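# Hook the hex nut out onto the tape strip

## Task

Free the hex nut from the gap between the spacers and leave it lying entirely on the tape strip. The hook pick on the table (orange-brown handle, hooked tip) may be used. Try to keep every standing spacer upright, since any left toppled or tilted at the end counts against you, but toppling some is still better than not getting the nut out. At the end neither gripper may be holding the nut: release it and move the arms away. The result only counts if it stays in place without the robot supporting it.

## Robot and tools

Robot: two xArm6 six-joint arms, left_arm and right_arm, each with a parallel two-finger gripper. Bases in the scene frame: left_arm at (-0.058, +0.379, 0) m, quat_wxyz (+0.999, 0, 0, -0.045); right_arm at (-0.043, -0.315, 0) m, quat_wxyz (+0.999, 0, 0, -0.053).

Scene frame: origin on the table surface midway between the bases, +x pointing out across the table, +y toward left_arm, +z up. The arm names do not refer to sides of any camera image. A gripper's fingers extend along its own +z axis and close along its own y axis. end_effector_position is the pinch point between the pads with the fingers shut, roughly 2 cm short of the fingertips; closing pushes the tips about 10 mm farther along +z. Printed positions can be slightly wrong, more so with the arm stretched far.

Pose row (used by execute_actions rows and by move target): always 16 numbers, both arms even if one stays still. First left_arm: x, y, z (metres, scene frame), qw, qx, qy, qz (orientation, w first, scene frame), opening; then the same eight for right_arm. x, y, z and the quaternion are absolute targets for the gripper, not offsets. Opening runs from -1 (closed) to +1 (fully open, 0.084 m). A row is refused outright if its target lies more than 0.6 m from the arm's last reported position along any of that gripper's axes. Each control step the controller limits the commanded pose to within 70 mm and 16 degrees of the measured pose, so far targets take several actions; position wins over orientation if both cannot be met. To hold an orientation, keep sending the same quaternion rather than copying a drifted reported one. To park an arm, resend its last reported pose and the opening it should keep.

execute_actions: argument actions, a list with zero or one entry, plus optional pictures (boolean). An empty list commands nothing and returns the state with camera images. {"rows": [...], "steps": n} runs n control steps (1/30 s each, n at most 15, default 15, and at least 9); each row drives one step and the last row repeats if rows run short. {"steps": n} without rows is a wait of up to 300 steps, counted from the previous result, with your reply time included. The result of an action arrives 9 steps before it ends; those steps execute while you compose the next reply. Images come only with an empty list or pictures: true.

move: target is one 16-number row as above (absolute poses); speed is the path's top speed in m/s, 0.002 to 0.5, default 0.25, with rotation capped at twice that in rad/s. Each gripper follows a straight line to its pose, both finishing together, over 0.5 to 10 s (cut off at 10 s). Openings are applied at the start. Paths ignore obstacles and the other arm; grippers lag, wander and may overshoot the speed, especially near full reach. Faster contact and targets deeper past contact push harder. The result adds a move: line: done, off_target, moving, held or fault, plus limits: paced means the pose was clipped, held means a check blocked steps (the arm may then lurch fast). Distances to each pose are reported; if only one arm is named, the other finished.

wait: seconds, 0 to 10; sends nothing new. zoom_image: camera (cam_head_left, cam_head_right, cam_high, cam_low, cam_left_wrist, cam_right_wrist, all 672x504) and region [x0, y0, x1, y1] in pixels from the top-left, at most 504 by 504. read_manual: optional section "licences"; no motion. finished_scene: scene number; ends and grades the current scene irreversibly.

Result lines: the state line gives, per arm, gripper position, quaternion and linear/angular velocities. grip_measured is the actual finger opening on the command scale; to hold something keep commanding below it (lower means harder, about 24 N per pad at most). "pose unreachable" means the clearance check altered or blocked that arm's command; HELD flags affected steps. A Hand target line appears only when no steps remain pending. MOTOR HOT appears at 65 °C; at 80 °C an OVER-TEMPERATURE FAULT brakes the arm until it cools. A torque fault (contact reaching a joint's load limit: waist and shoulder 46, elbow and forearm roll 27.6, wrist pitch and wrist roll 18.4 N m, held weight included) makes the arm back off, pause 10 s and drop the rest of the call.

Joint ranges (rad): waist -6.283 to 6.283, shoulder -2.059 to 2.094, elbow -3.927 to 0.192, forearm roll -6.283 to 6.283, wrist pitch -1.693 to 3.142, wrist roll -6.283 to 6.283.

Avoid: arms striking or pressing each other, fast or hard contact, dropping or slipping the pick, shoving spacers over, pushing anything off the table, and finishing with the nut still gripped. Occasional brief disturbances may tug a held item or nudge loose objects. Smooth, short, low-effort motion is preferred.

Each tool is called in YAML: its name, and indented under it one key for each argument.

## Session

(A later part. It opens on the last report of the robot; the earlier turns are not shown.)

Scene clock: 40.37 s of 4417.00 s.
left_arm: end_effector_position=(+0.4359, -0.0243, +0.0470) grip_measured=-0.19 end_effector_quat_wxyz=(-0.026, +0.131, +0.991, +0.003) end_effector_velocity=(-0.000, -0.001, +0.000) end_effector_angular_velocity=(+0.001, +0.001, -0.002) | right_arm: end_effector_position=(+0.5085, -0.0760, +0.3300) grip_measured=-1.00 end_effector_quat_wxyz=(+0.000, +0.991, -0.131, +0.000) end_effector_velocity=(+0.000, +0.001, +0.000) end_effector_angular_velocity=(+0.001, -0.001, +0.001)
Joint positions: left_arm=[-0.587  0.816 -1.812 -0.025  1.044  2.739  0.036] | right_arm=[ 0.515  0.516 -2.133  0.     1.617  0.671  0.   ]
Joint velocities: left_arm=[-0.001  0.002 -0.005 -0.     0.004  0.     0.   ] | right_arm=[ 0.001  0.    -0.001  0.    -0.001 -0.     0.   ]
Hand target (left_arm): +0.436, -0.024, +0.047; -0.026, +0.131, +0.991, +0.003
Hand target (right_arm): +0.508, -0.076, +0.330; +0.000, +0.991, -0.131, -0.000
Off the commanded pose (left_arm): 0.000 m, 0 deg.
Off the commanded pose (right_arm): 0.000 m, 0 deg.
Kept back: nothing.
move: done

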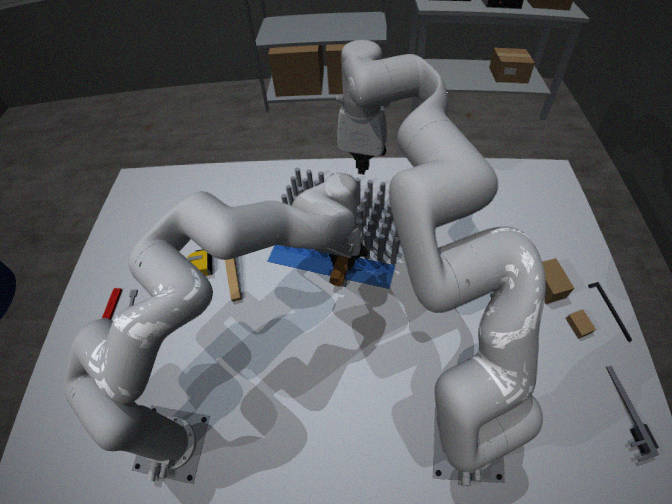

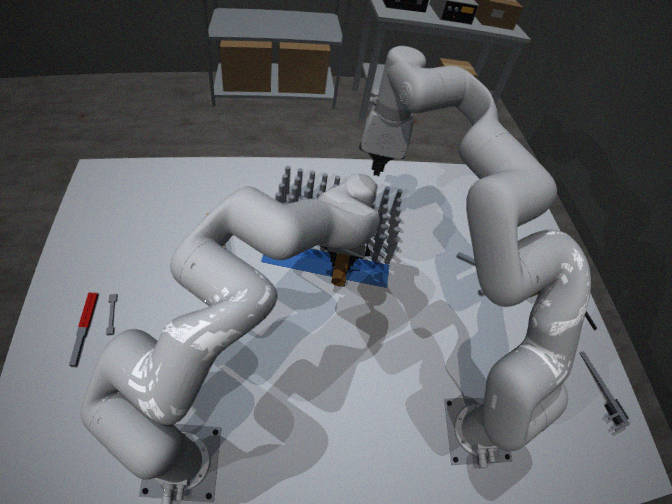

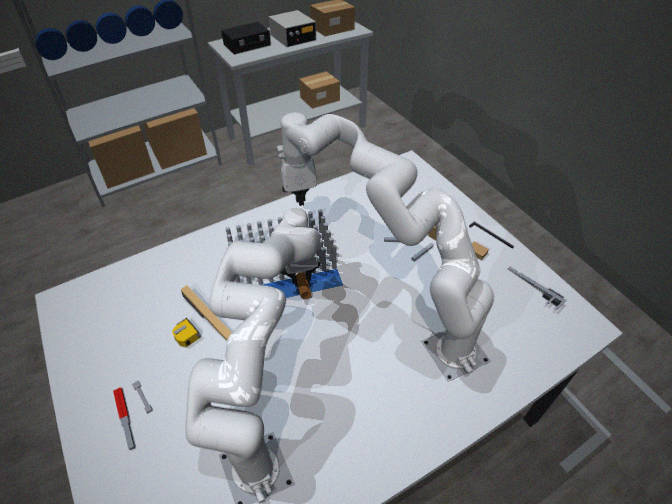

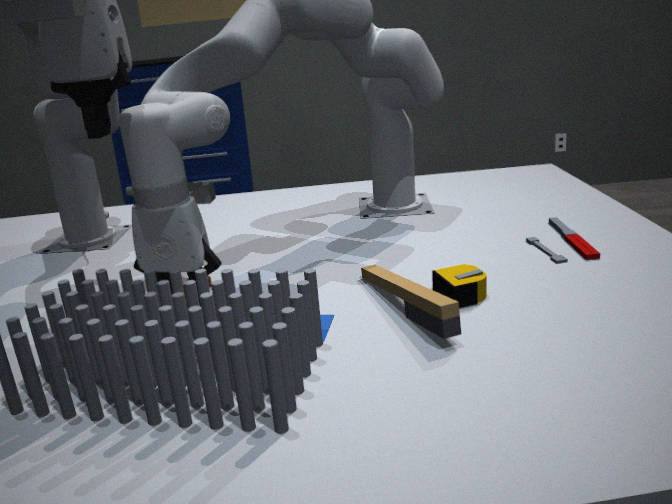

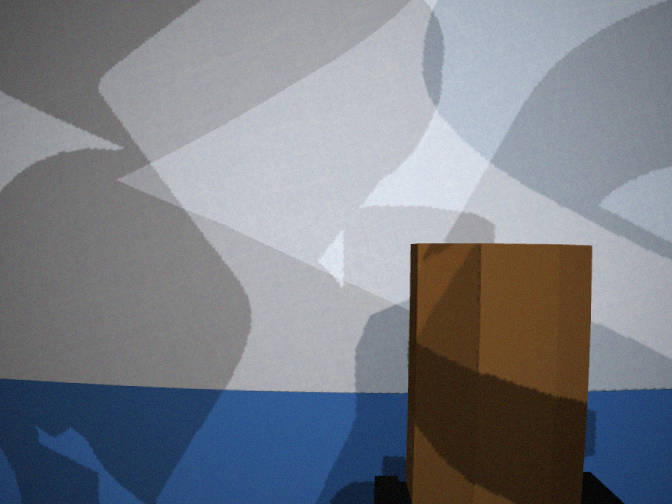

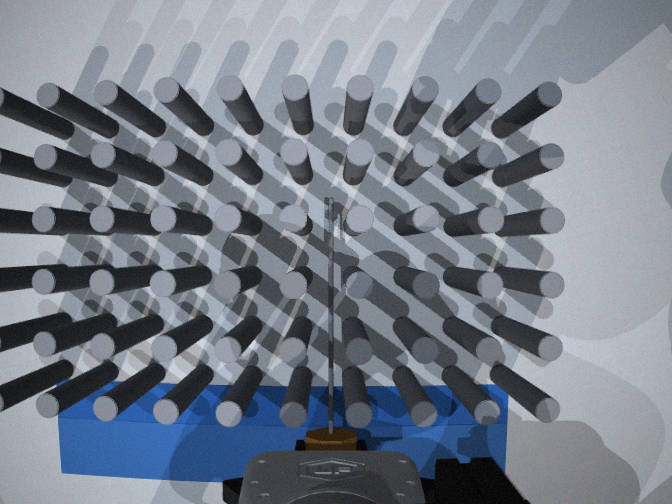

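move:
  target: [0.436,-0.0243,0.041,-0.026,0.1305,0.991,0.0034,-0.5,0.5085,-0.076,0.33,0,0.9914,-0.1305,0,-1]
  speed: 0.01

zoom_image:
  camera: "cam_right_wrist"
  region: [290,175,370,255]

Scene clock: 41.53 s of 4417.00 s.
left_arm: end_effector_position=(+0.4360, -0.0243, +0.0410) grip_measured=-0.19 end_effector_quat_wxyz=(-0.026, +0.130, +0.991, +0.003) end_effector_velocity=(+0.001, -0.001, +0.002) end_effector_angular_velocity=(-0.003, -0.004, -0.000) | right_arm: end_effector_position=(+0.5085, -0.0760, +0.3300) grip_measured=-1.00 end_effector_quat_wxyz=(+0.000, +0.991, -0.131, +0.000) end_effector_velocity=(-0.000, +0.001, +0.001) end_effector_angular_velocity=(+0.001, -0.003, +0.002)
Joint positions: left_arm=[-0.587  0.825 -1.81  -0.025  1.033  2.739  0.036] | right_arm=[ 0.515  0.516 -2.133  0.     1.617  0.671  0.   ]
Joint velocities: left_arm=[-0.    -0.001 -0.002  0.    -0.002  0.    -0.   ] | right_arm=[ 0.002 -0.001 -0.001 -0.001 -0.001 -0.001  0.   ]
Hand target (left_arm): +0.436, -0.024, +0.041; -0.026, +0.130, +0.991, +0.003
Hand target (right_arm): +0.509, -0.076, +0.330; +0.000, +0.991, -0.131, +0.000
Off the commanded pose (left_arm): 0.000 m, 0 deg.
Off the commanded pose (right_arm): 0.000 m, 0 deg.
Kept back: nothing.
move: done

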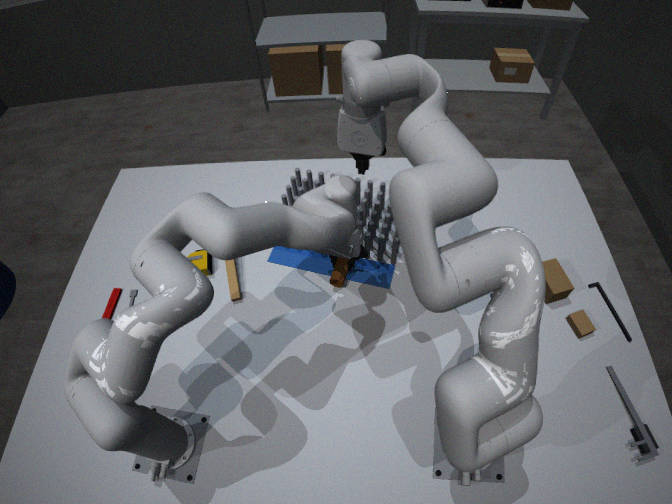

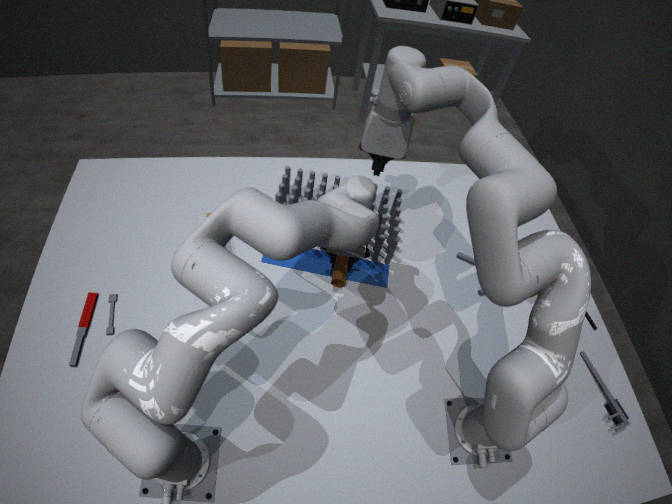

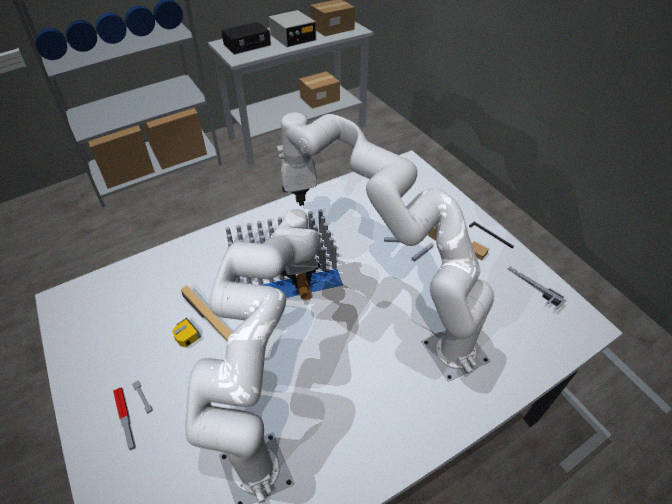

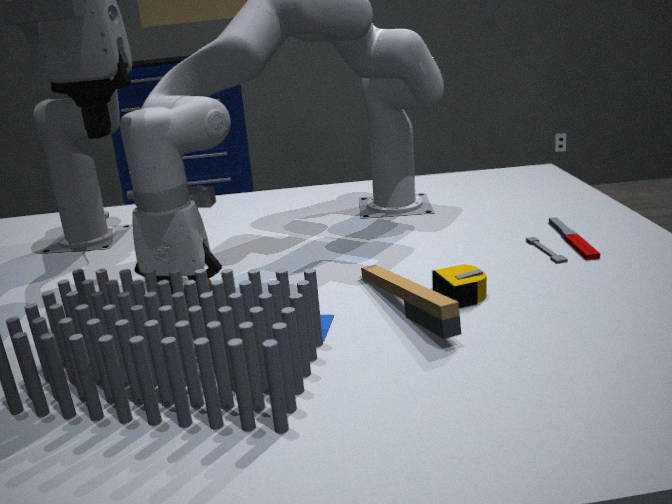

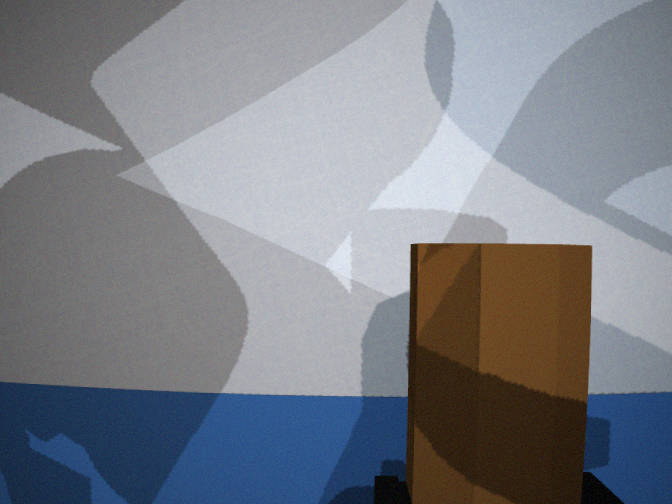

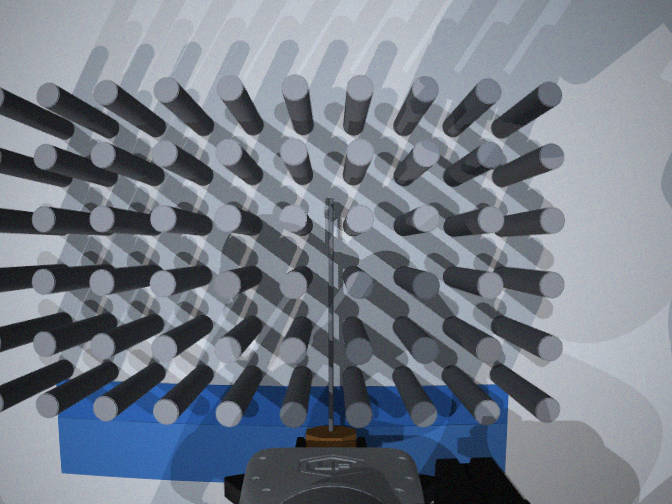

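Region (290, 175, 370, 255) of cam_right_wrist's 672x504 image, scaled by 6.300, with more detail than that image has.

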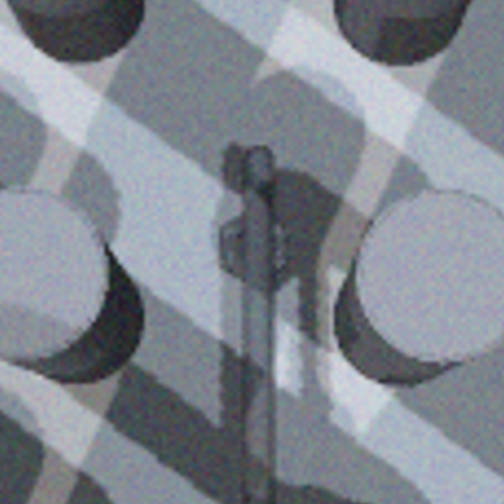

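move:
  target: [0.436,-0.0243,0.039,-0.026,0.1305,0.991,0.0034,-0.5,0.5085,-0.076,0.33,0,0.9914,-0.1305,0,-1]
  speed: 0.008

move:
  target: [0.4167,-0.0191,0.039,-0.026,0.1305,0.991,0.0034,-0.5,0.5085,-0.076,0.33,0,0.9914,-0.1305,0,-1]
  speed: 0.015

zoom_image:
  camera: "cam_right_wrist"
  region: [280,175,380,275]

Scene clock: 42.90 s of 4417.00 s.
left_arm: end_effector_position=(+0.4361, -0.0244, +0.0392) grip_measured=-0.19 end_effector_quat_wxyz=(-0.026, +0.131, +0.991, +0.003) end_effector_velocity=(+0.000, +0.000, -0.001) end_effector_angular_velocity=(-0.000, -0.000, +0.000) | right_arm: end_effector_position=(+0.5085, -0.0760, +0.3300) grip_measured=-1.00 end_effector_quat_wxyz=(+0.000, +0.991, -0.131, +0.000) end_effector_velocity=(+0.000, -0.001, -0.001) end_effector_angular_velocity=(+0.000, +0.002, -0.001)
Joint positions: left_arm=[-0.587  0.828 -1.81  -0.025  1.029  2.739  0.036] | right_arm=[ 0.515  0.516 -2.133  0.     1.617  0.671  0.   ]
Joint velocities: left_arm=[ 0.     0.001  0.     0.    -0.002  0.     0.   ] | right_arm=[-0.002  0.001  0.     0.001  0.001 -0.001  0.   ]
Hand target (left_arm): +0.436, -0.024, +0.039; -0.026, +0.131, +0.991, +0.003
Hand target (right_arm): +0.509, -0.076, +0.330; +0.000, +0.991, -0.131, -0.000
Off the commanded pose (left_arm): 0.000 m, 0 deg.
Off the commanded pose (right_arm): 0.000 m, 0 deg.
Kept back: nothing.
move: done

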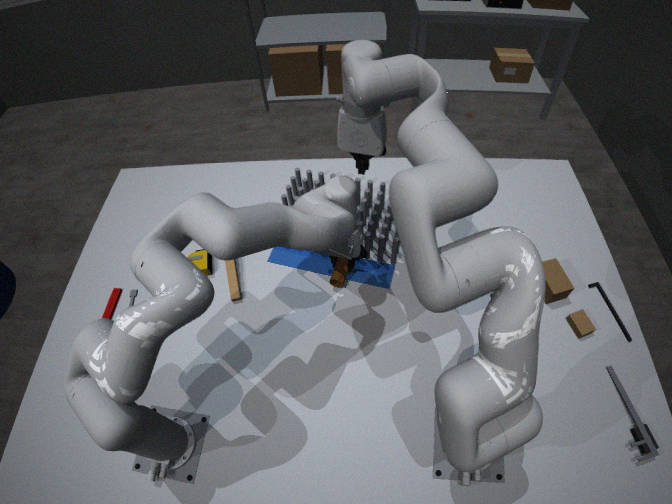

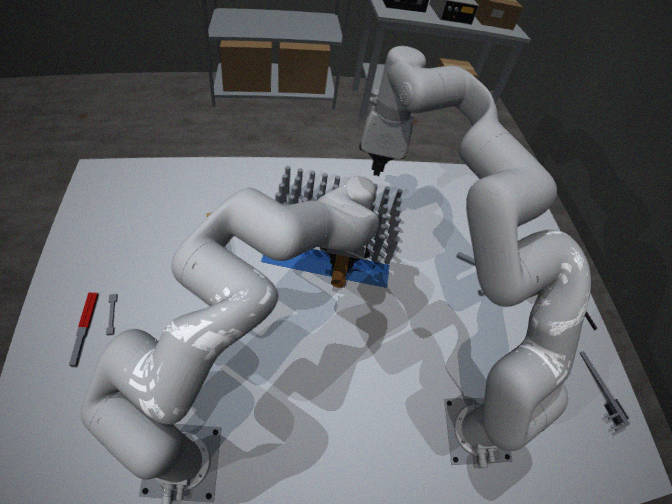

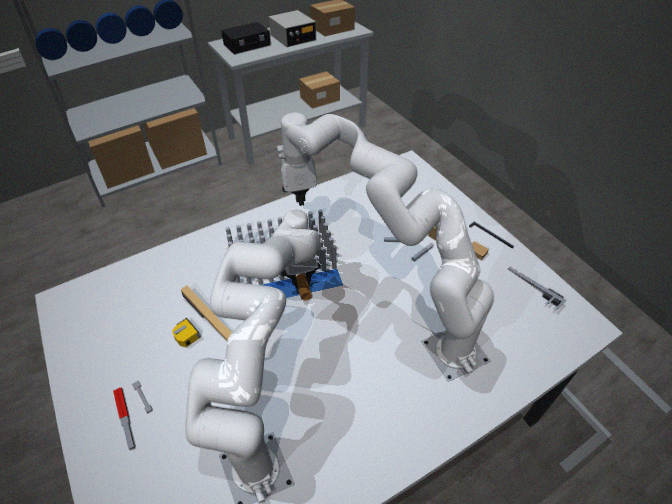

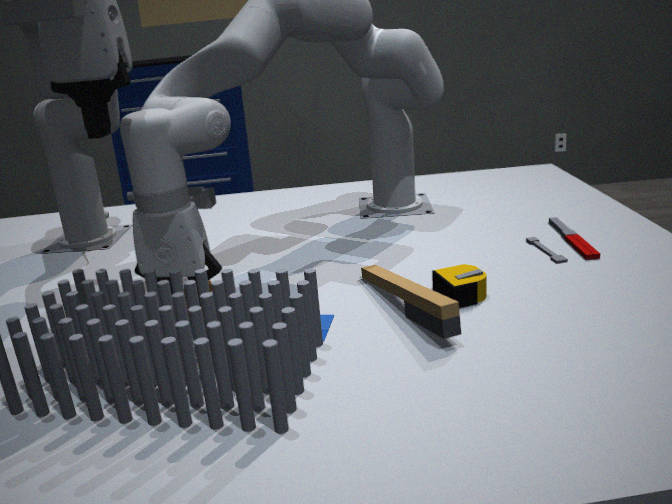

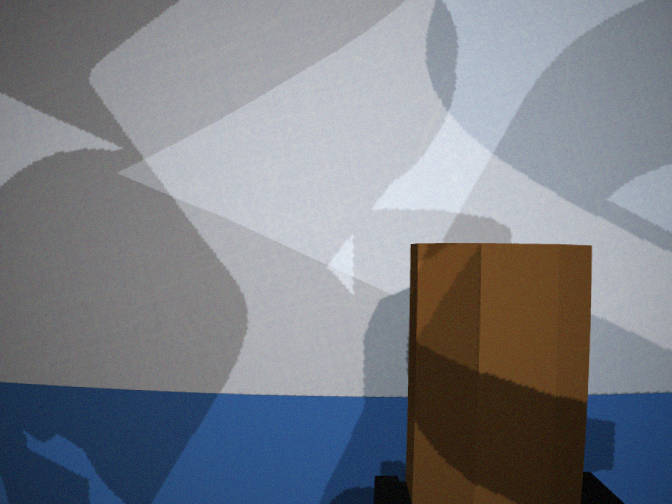

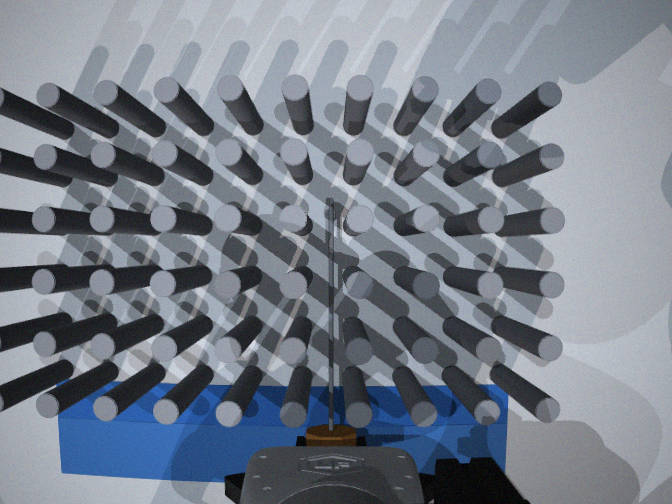

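Scene clock: 44.47 s of 4417.00 s.
left_arm: end_effector_position=(+0.4168, -0.0192, +0.0391) grip_measured=-0.19 end_effector_quat_wxyz=(-0.026, +0.130, +0.991, +0.003) end_effector_velocity=(+0.000, -0.000, +0.001) end_effector_angular_velocity=(-0.002, -0.002, +0.001) | right_arm: end_effector_position=(+0.5085, -0.0760, +0.3300) grip_measured=-1.00 end_effector_quat_wxyz=(+0.000, +0.991, -0.131, -0.000) end_effector_velocity=(-0.000, +0.001, -0.001) end_effector_angular_velocity=(-0.000, +0.002, +0.001)
Joint positions: left_arm=[-0.6    0.759 -1.689 -0.026  0.977  2.728  0.036] | right_arm=[ 0.515  0.516 -2.133  0.     1.617  0.671  0.   ]
Joint velocities: left_arm=[ 0.    -0.003  0.004 -0.    -0.004 -0.    -0.   ] | right_arm=[0.001 0.001 0.    0.    0.001 0.    0.   ]
Hand target (left_arm): +0.417, -0.019, +0.039; -0.026, +0.130, +0.991, +0.003
Hand target (right_arm): +0.508, -0.076, +0.330; +0.000, +0.991, -0.131, -0.000
Off the commanded pose (left_arm): 0.000 m, 0 deg.
Off the commanded pose (right_arm): 0.000 m, 0 deg.
Kept back: nothing.
move: done

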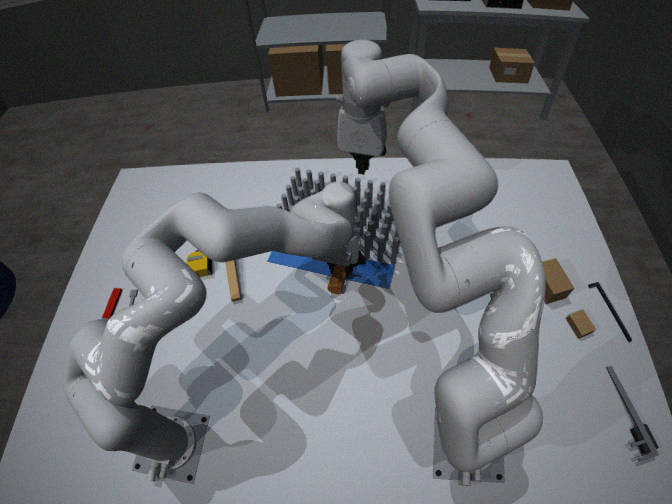

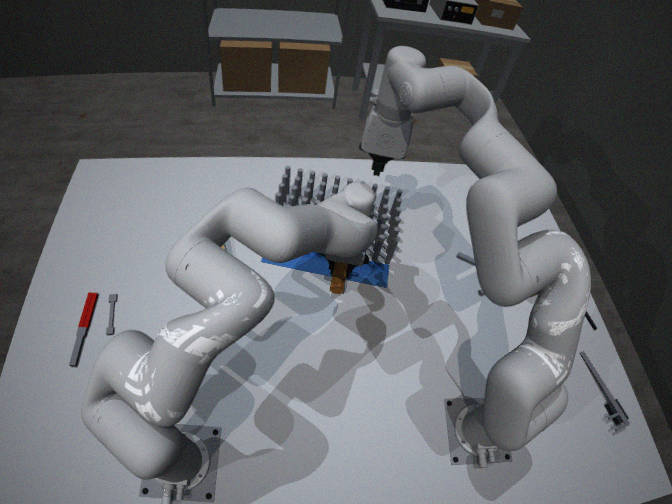

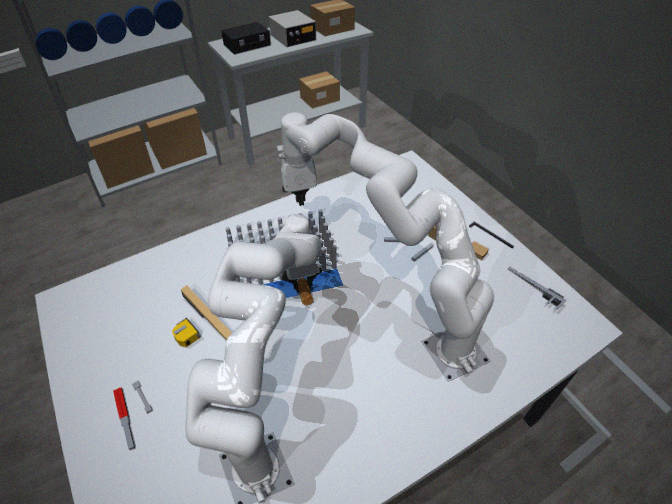

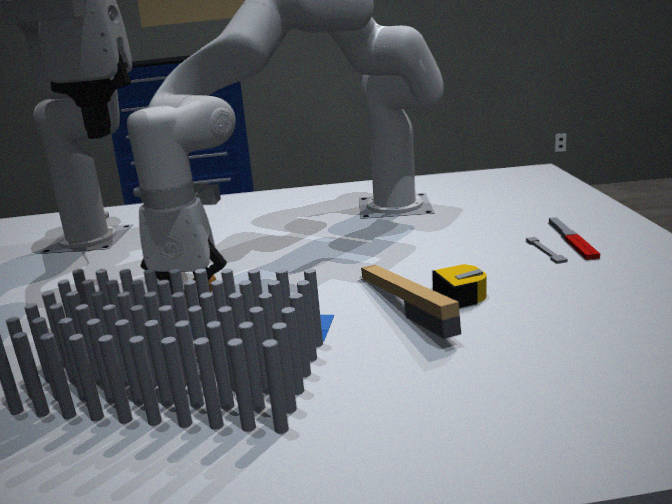

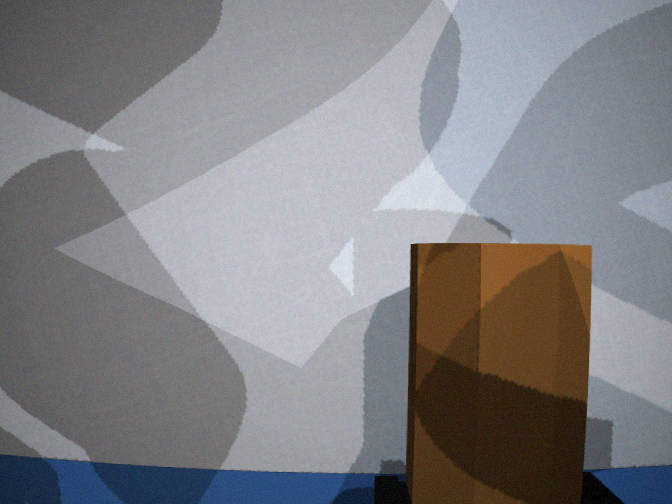

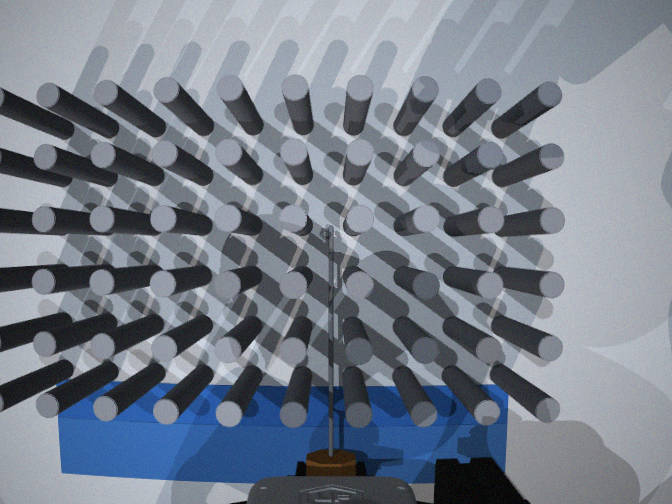

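Region (280, 175, 380, 275) of cam_right_wrist's 672x504 image, scaled by 5.040, with more detail than that image has.

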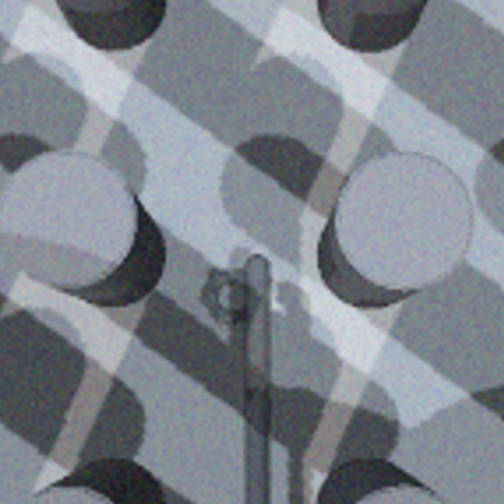

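execute_actions:
  actions:
    - {"rows":[[0.4168,-0.0192,0.041,-0.026,0.1305,0.991,0.0034,-0.5,0.5085,-0.076,0.33,0,0.9914,-0.1305,0,-1],[0.4168,-0.0192,0.042,-0.026,0.1305,0.991,0.0034,-0.5,0.5085,-0.076,0.33,0,0.9914,-0.1305,0,-1],[0.4168,-0.0192,0.044,-0.026,0.1305,0.991,0.0034,-0.5,0.5085,-0.076,0.33,0,0.9914,-0.1305,0,-1],[0.4168,-0.0192,0.046,-0.026,0.1305,0.991,0.0034,-0.5,0.5085,-0.076,0.33,0,0.9914,-0.1305,0,-1]],"steps":15}

move:
  target: [0.4148,-0.0134,0.046,-0.026,0.1305,0.991,0.0034,-0.5,0.5085,-0.076,0.33,0,0.9914,-0.1305,0,-1]
  speed: 0.02

zoom_image:
  camera: "cam_right_wrist"
  region: [295,200,355,260]

Scene clock: 46.47 s of 4417.00 s.
left_arm: end_effector_position=(+0.4164, -0.0189, +0.0438) grip_measured=-0.19 end_effector_quat_wxyz=(-0.027, +0.130, +0.991, +0.004) end_effector_velocity=(+0.010, -0.008, +0.048) end_effector_angular_velocity=(-0.027, -0.032, +0.000) | right_arm: end_effector_position=(+0.5085, -0.0760, +0.3300) grip_measured=-1.00 end_effector_quat_wxyz=(+0.000, +0.991, -0.131, -0.000) end_effector_velocity=(+0.000, -0.000, +0.000) end_effector_angular_velocity=(-0.000, -0.001, +0.000)
Joint positions: left_arm=[-0.6    0.751 -1.69  -0.026  0.988  2.728  0.036] | right_arm=[ 0.515  0.516 -2.133  0.     1.617  0.671  0.   ]
Joint velocities: left_arm=[ 0.    -0.064 -0.03   0.001  0.052 -0.001 -0.   ] | right_arm=[-0.     0.    -0.001 -0.     0.    -0.     0.   ]
Steps of this call (steps 1 to 54: nothing new was sent; steps 55 to 60: the first 6 steps of this action). Readings (end_effector_position):
55: left_arm (+0.4167, -0.0191, +0.0390) | right_arm (+0.5085, -0.0760, +0.3300)
56: left_arm (+0.4166, -0.0190, +0.0393) | right_arm (+0.5085, -0.0760, +0.3300)
58: left_arm (+0.4164, -0.0188, +0.0409) | right_arm (+0.5085, -0.0760, +0.3300)
60: the state above

Scene clock: 47.47 s of 4417.00 s.
left_arm: end_effector_position=(+0.4148, -0.0134, +0.0460) grip_measured=-0.19 end_effector_quat_wxyz=(-0.026, +0.130, +0.991, +0.003) end_effector_velocity=(-0.001, -0.000, -0.001) end_effector_angular_velocity=(+0.000, +0.000, -0.001) | right_arm: end_effector_position=(+0.5085, -0.0760, +0.3300) grip_measured=-1.00 end_effector_quat_wxyz=(+0.000, +0.991, -0.131, -0.000) end_effector_velocity=(+0.000, +0.000, +0.001) end_effector_angular_velocity=(+0.000, -0.002, -0.000)
Joint positions: left_arm=[-0.595  0.729 -1.659 -0.026  0.978  2.733  0.036] | right_arm=[ 0.515  0.516 -2.133  0.     1.617  0.671  0.   ]
Joint velocities: left_arm=[-0.001 -0.001  0.003 -0.    -0.002  0.001 -0.   ] | right_arm=[ 0.    -0.001 -0.001 -0.001 -0.001  0.001  0.   ]
Hand target (left_arm): +0.415, -0.013, +0.046; -0.026, +0.131, +0.991, +0.003
Hand target (right_arm): +0.508, -0.076, +0.330; -0.000, +0.991, -0.131, +0.000
Off your previous action's commanded pose (left_arm): 0.000 m, 0 deg at its last step (step 9 of this call).
Off your previous action's commanded pose (right_arm): 0.000 m, 0 deg at its last step (step 9 of this call).
Off the commanded pose (left_arm): 0.000 m, 0 deg.
Off the commanded pose (right_arm): 0.000 m, 0 deg.
Kept back: nothing.
move: done

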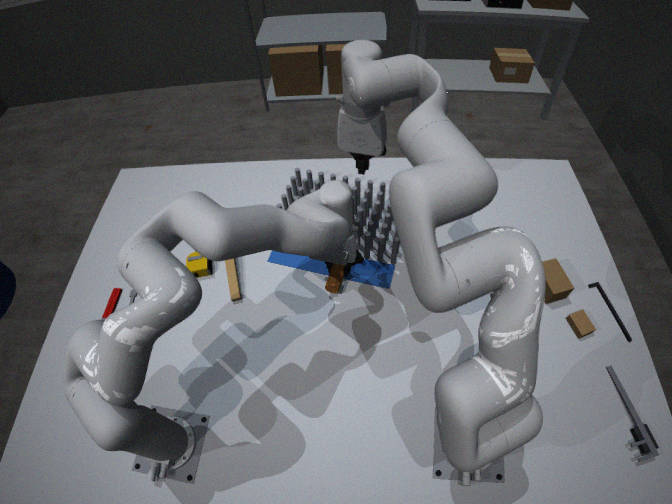

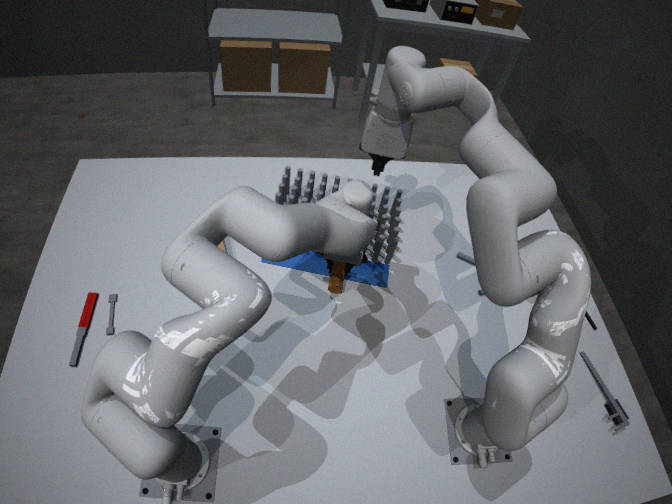

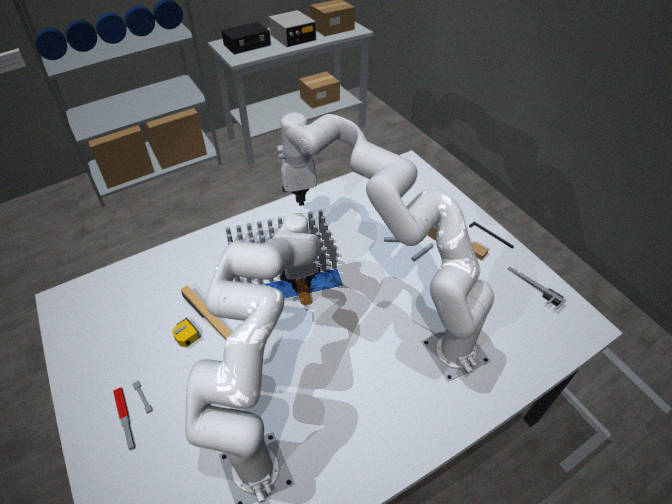

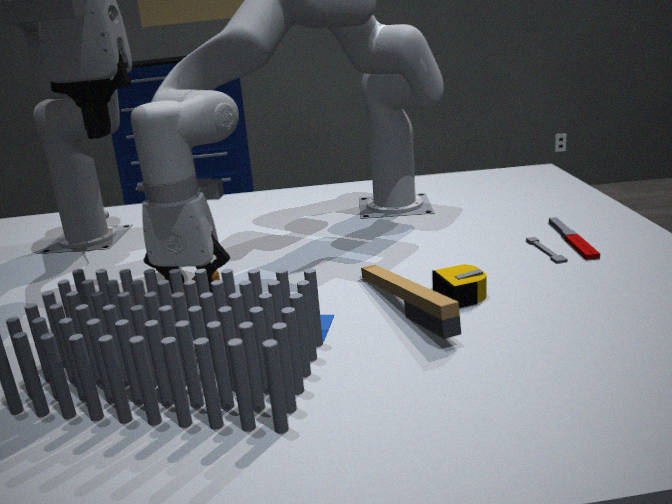

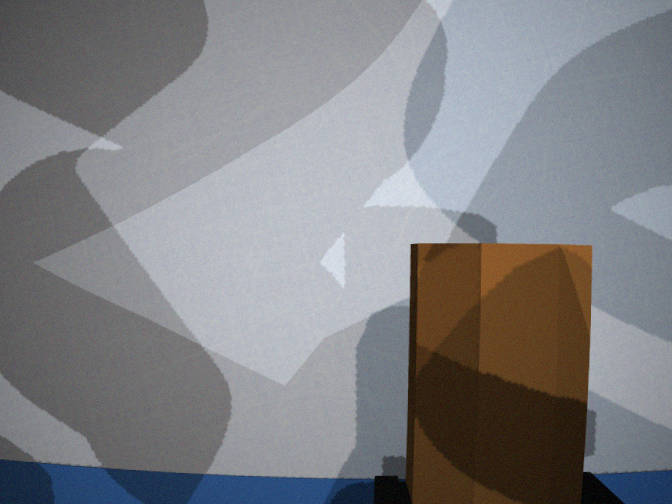

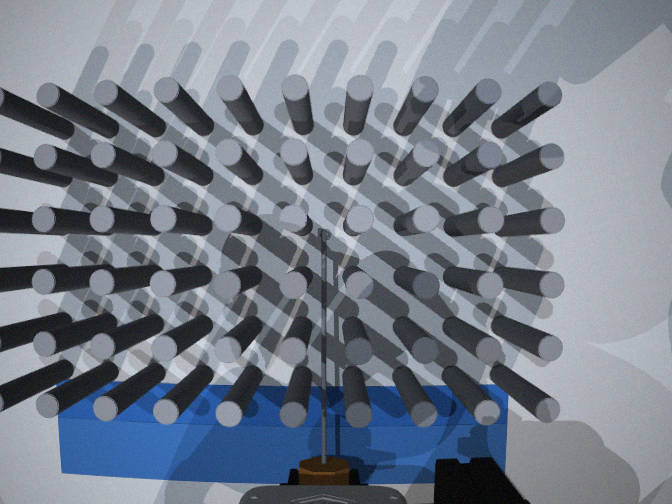

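Region (295, 200, 355, 260) of cam_right_wrist's 672x504 image, scaled by 8.400, with more detail than that image has.

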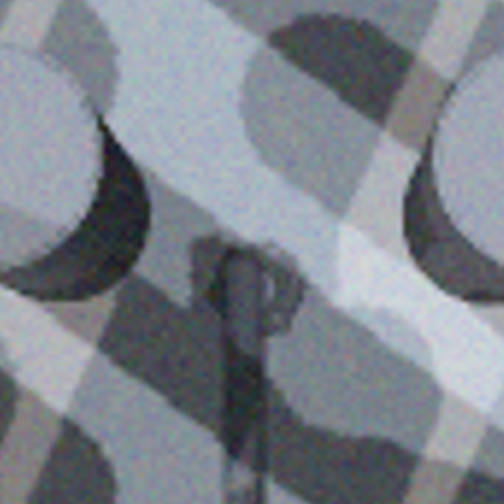

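move:
  target: [0.4146,-0.0134,0.040,-0.026,0.1305,0.991,0.0034,-0.5,0.5085,-0.076,0.33,0,0.9914,-0.1305,0,-1]
  speed: 0.005

zoom_image:
  camera: "cam_right_wrist"
  region: [295,200,355,260]

Scene clock: 49.30 s of 4417.00 s.
left_arm: end_effector_position=(+0.4146, -0.0134, +0.0400) grip_measured=-0.19 end_effector_quat_wxyz=(-0.026, +0.130, +0.991, +0.003) end_effector_velocity=(+0.001, -0.001, +0.001) end_effector_angular_velocity=(-0.002, -0.002, +0.000) | right_arm: end_effector_position=(+0.5085, -0.0760, +0.3300) grip_measured=-1.00 end_effector_quat_wxyz=(-0.000, +0.991, -0.131, -0.000) end_effector_velocity=(-0.000, +0.001, +0.000) end_effector_angular_velocity=(-0.000, -0.000, +0.000)
Joint positions: left_arm=[-0.595  0.738 -1.656 -0.026  0.965  2.733  0.036] | right_arm=[ 0.515  0.516 -2.133  0.     1.617  0.671  0.   ]
Joint velocities: left_arm=[-0.    -0.001 -0.001 -0.    -0.    -0.    -0.   ] | right_arm=[ 0.001 -0.     0.    -0.    -0.     0.001  0.   ]
Hand target (left_arm): +0.415, -0.013, +0.040; -0.026, +0.130, +0.991, +0.003
Hand target (right_arm): +0.508, -0.076, +0.330; -0.000, +0.991, -0.131, +0.000
Off the commanded pose (left_arm): 0.000 m, 0 deg.
Off the commanded pose (right_arm): 0.000 m, 0 deg.
Kept back: nothing.
move: done

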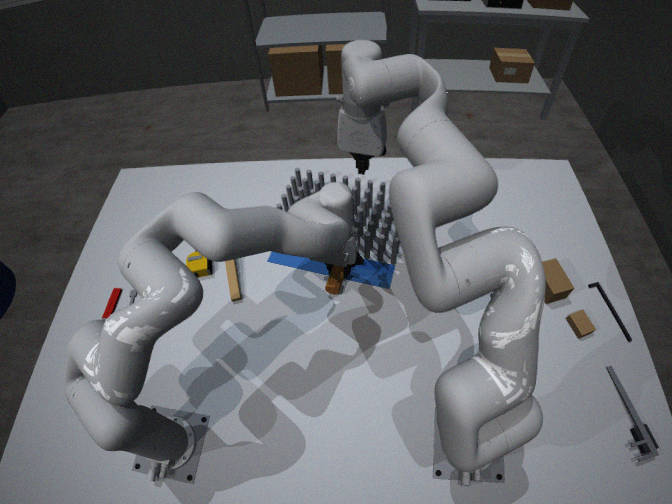

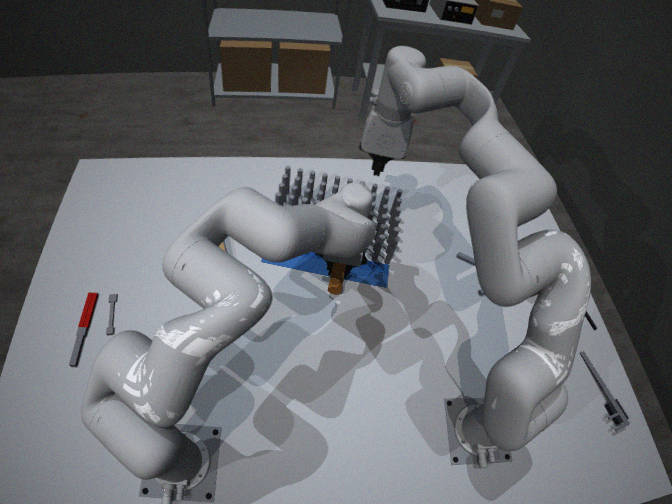

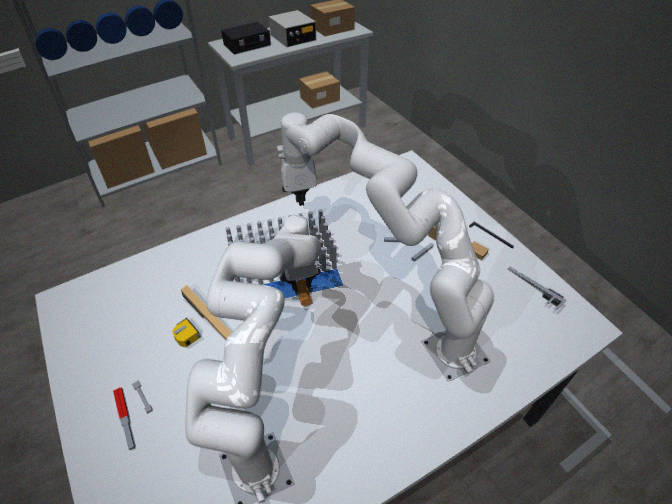

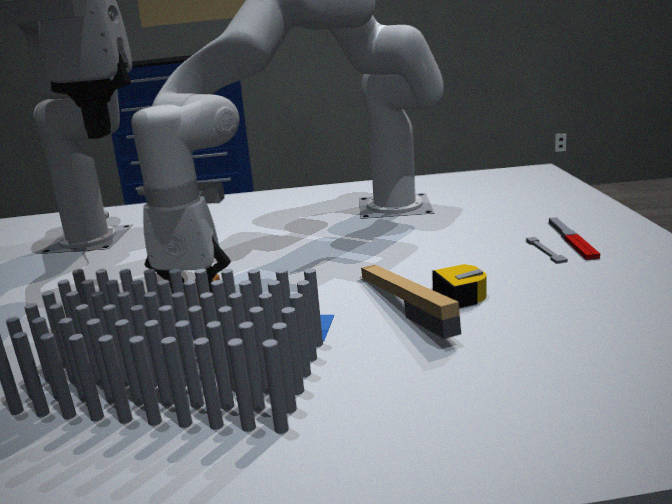

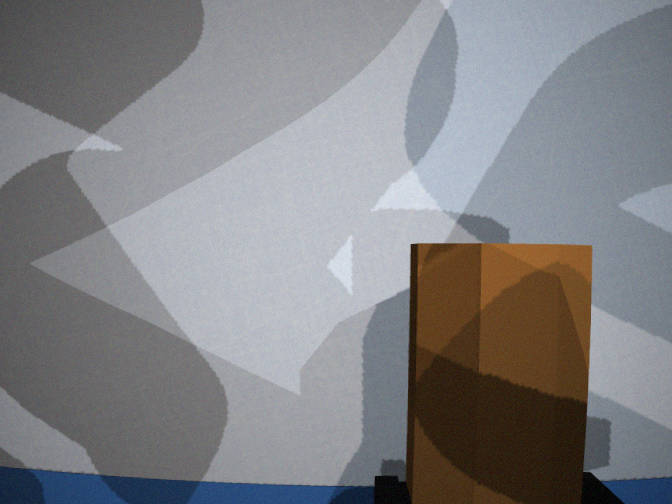

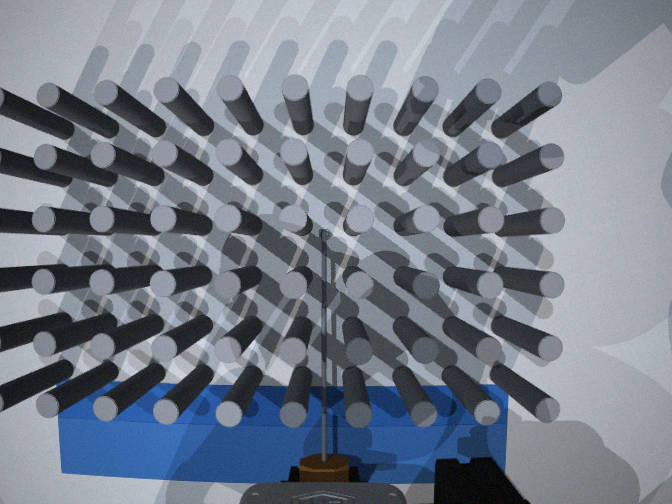

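Region (295, 200, 355, 260) of cam_right_wrist's 672x504 image, scaled by 8.400, with more detail than that image has.

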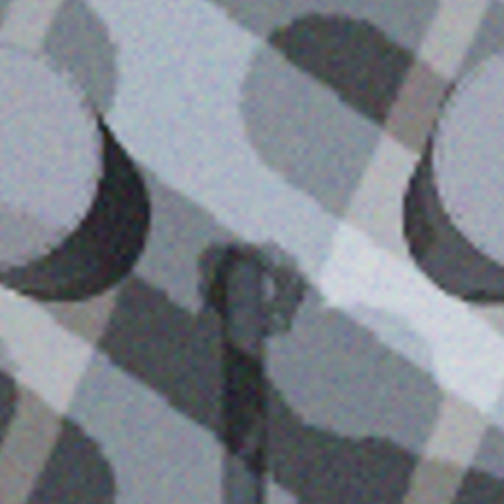

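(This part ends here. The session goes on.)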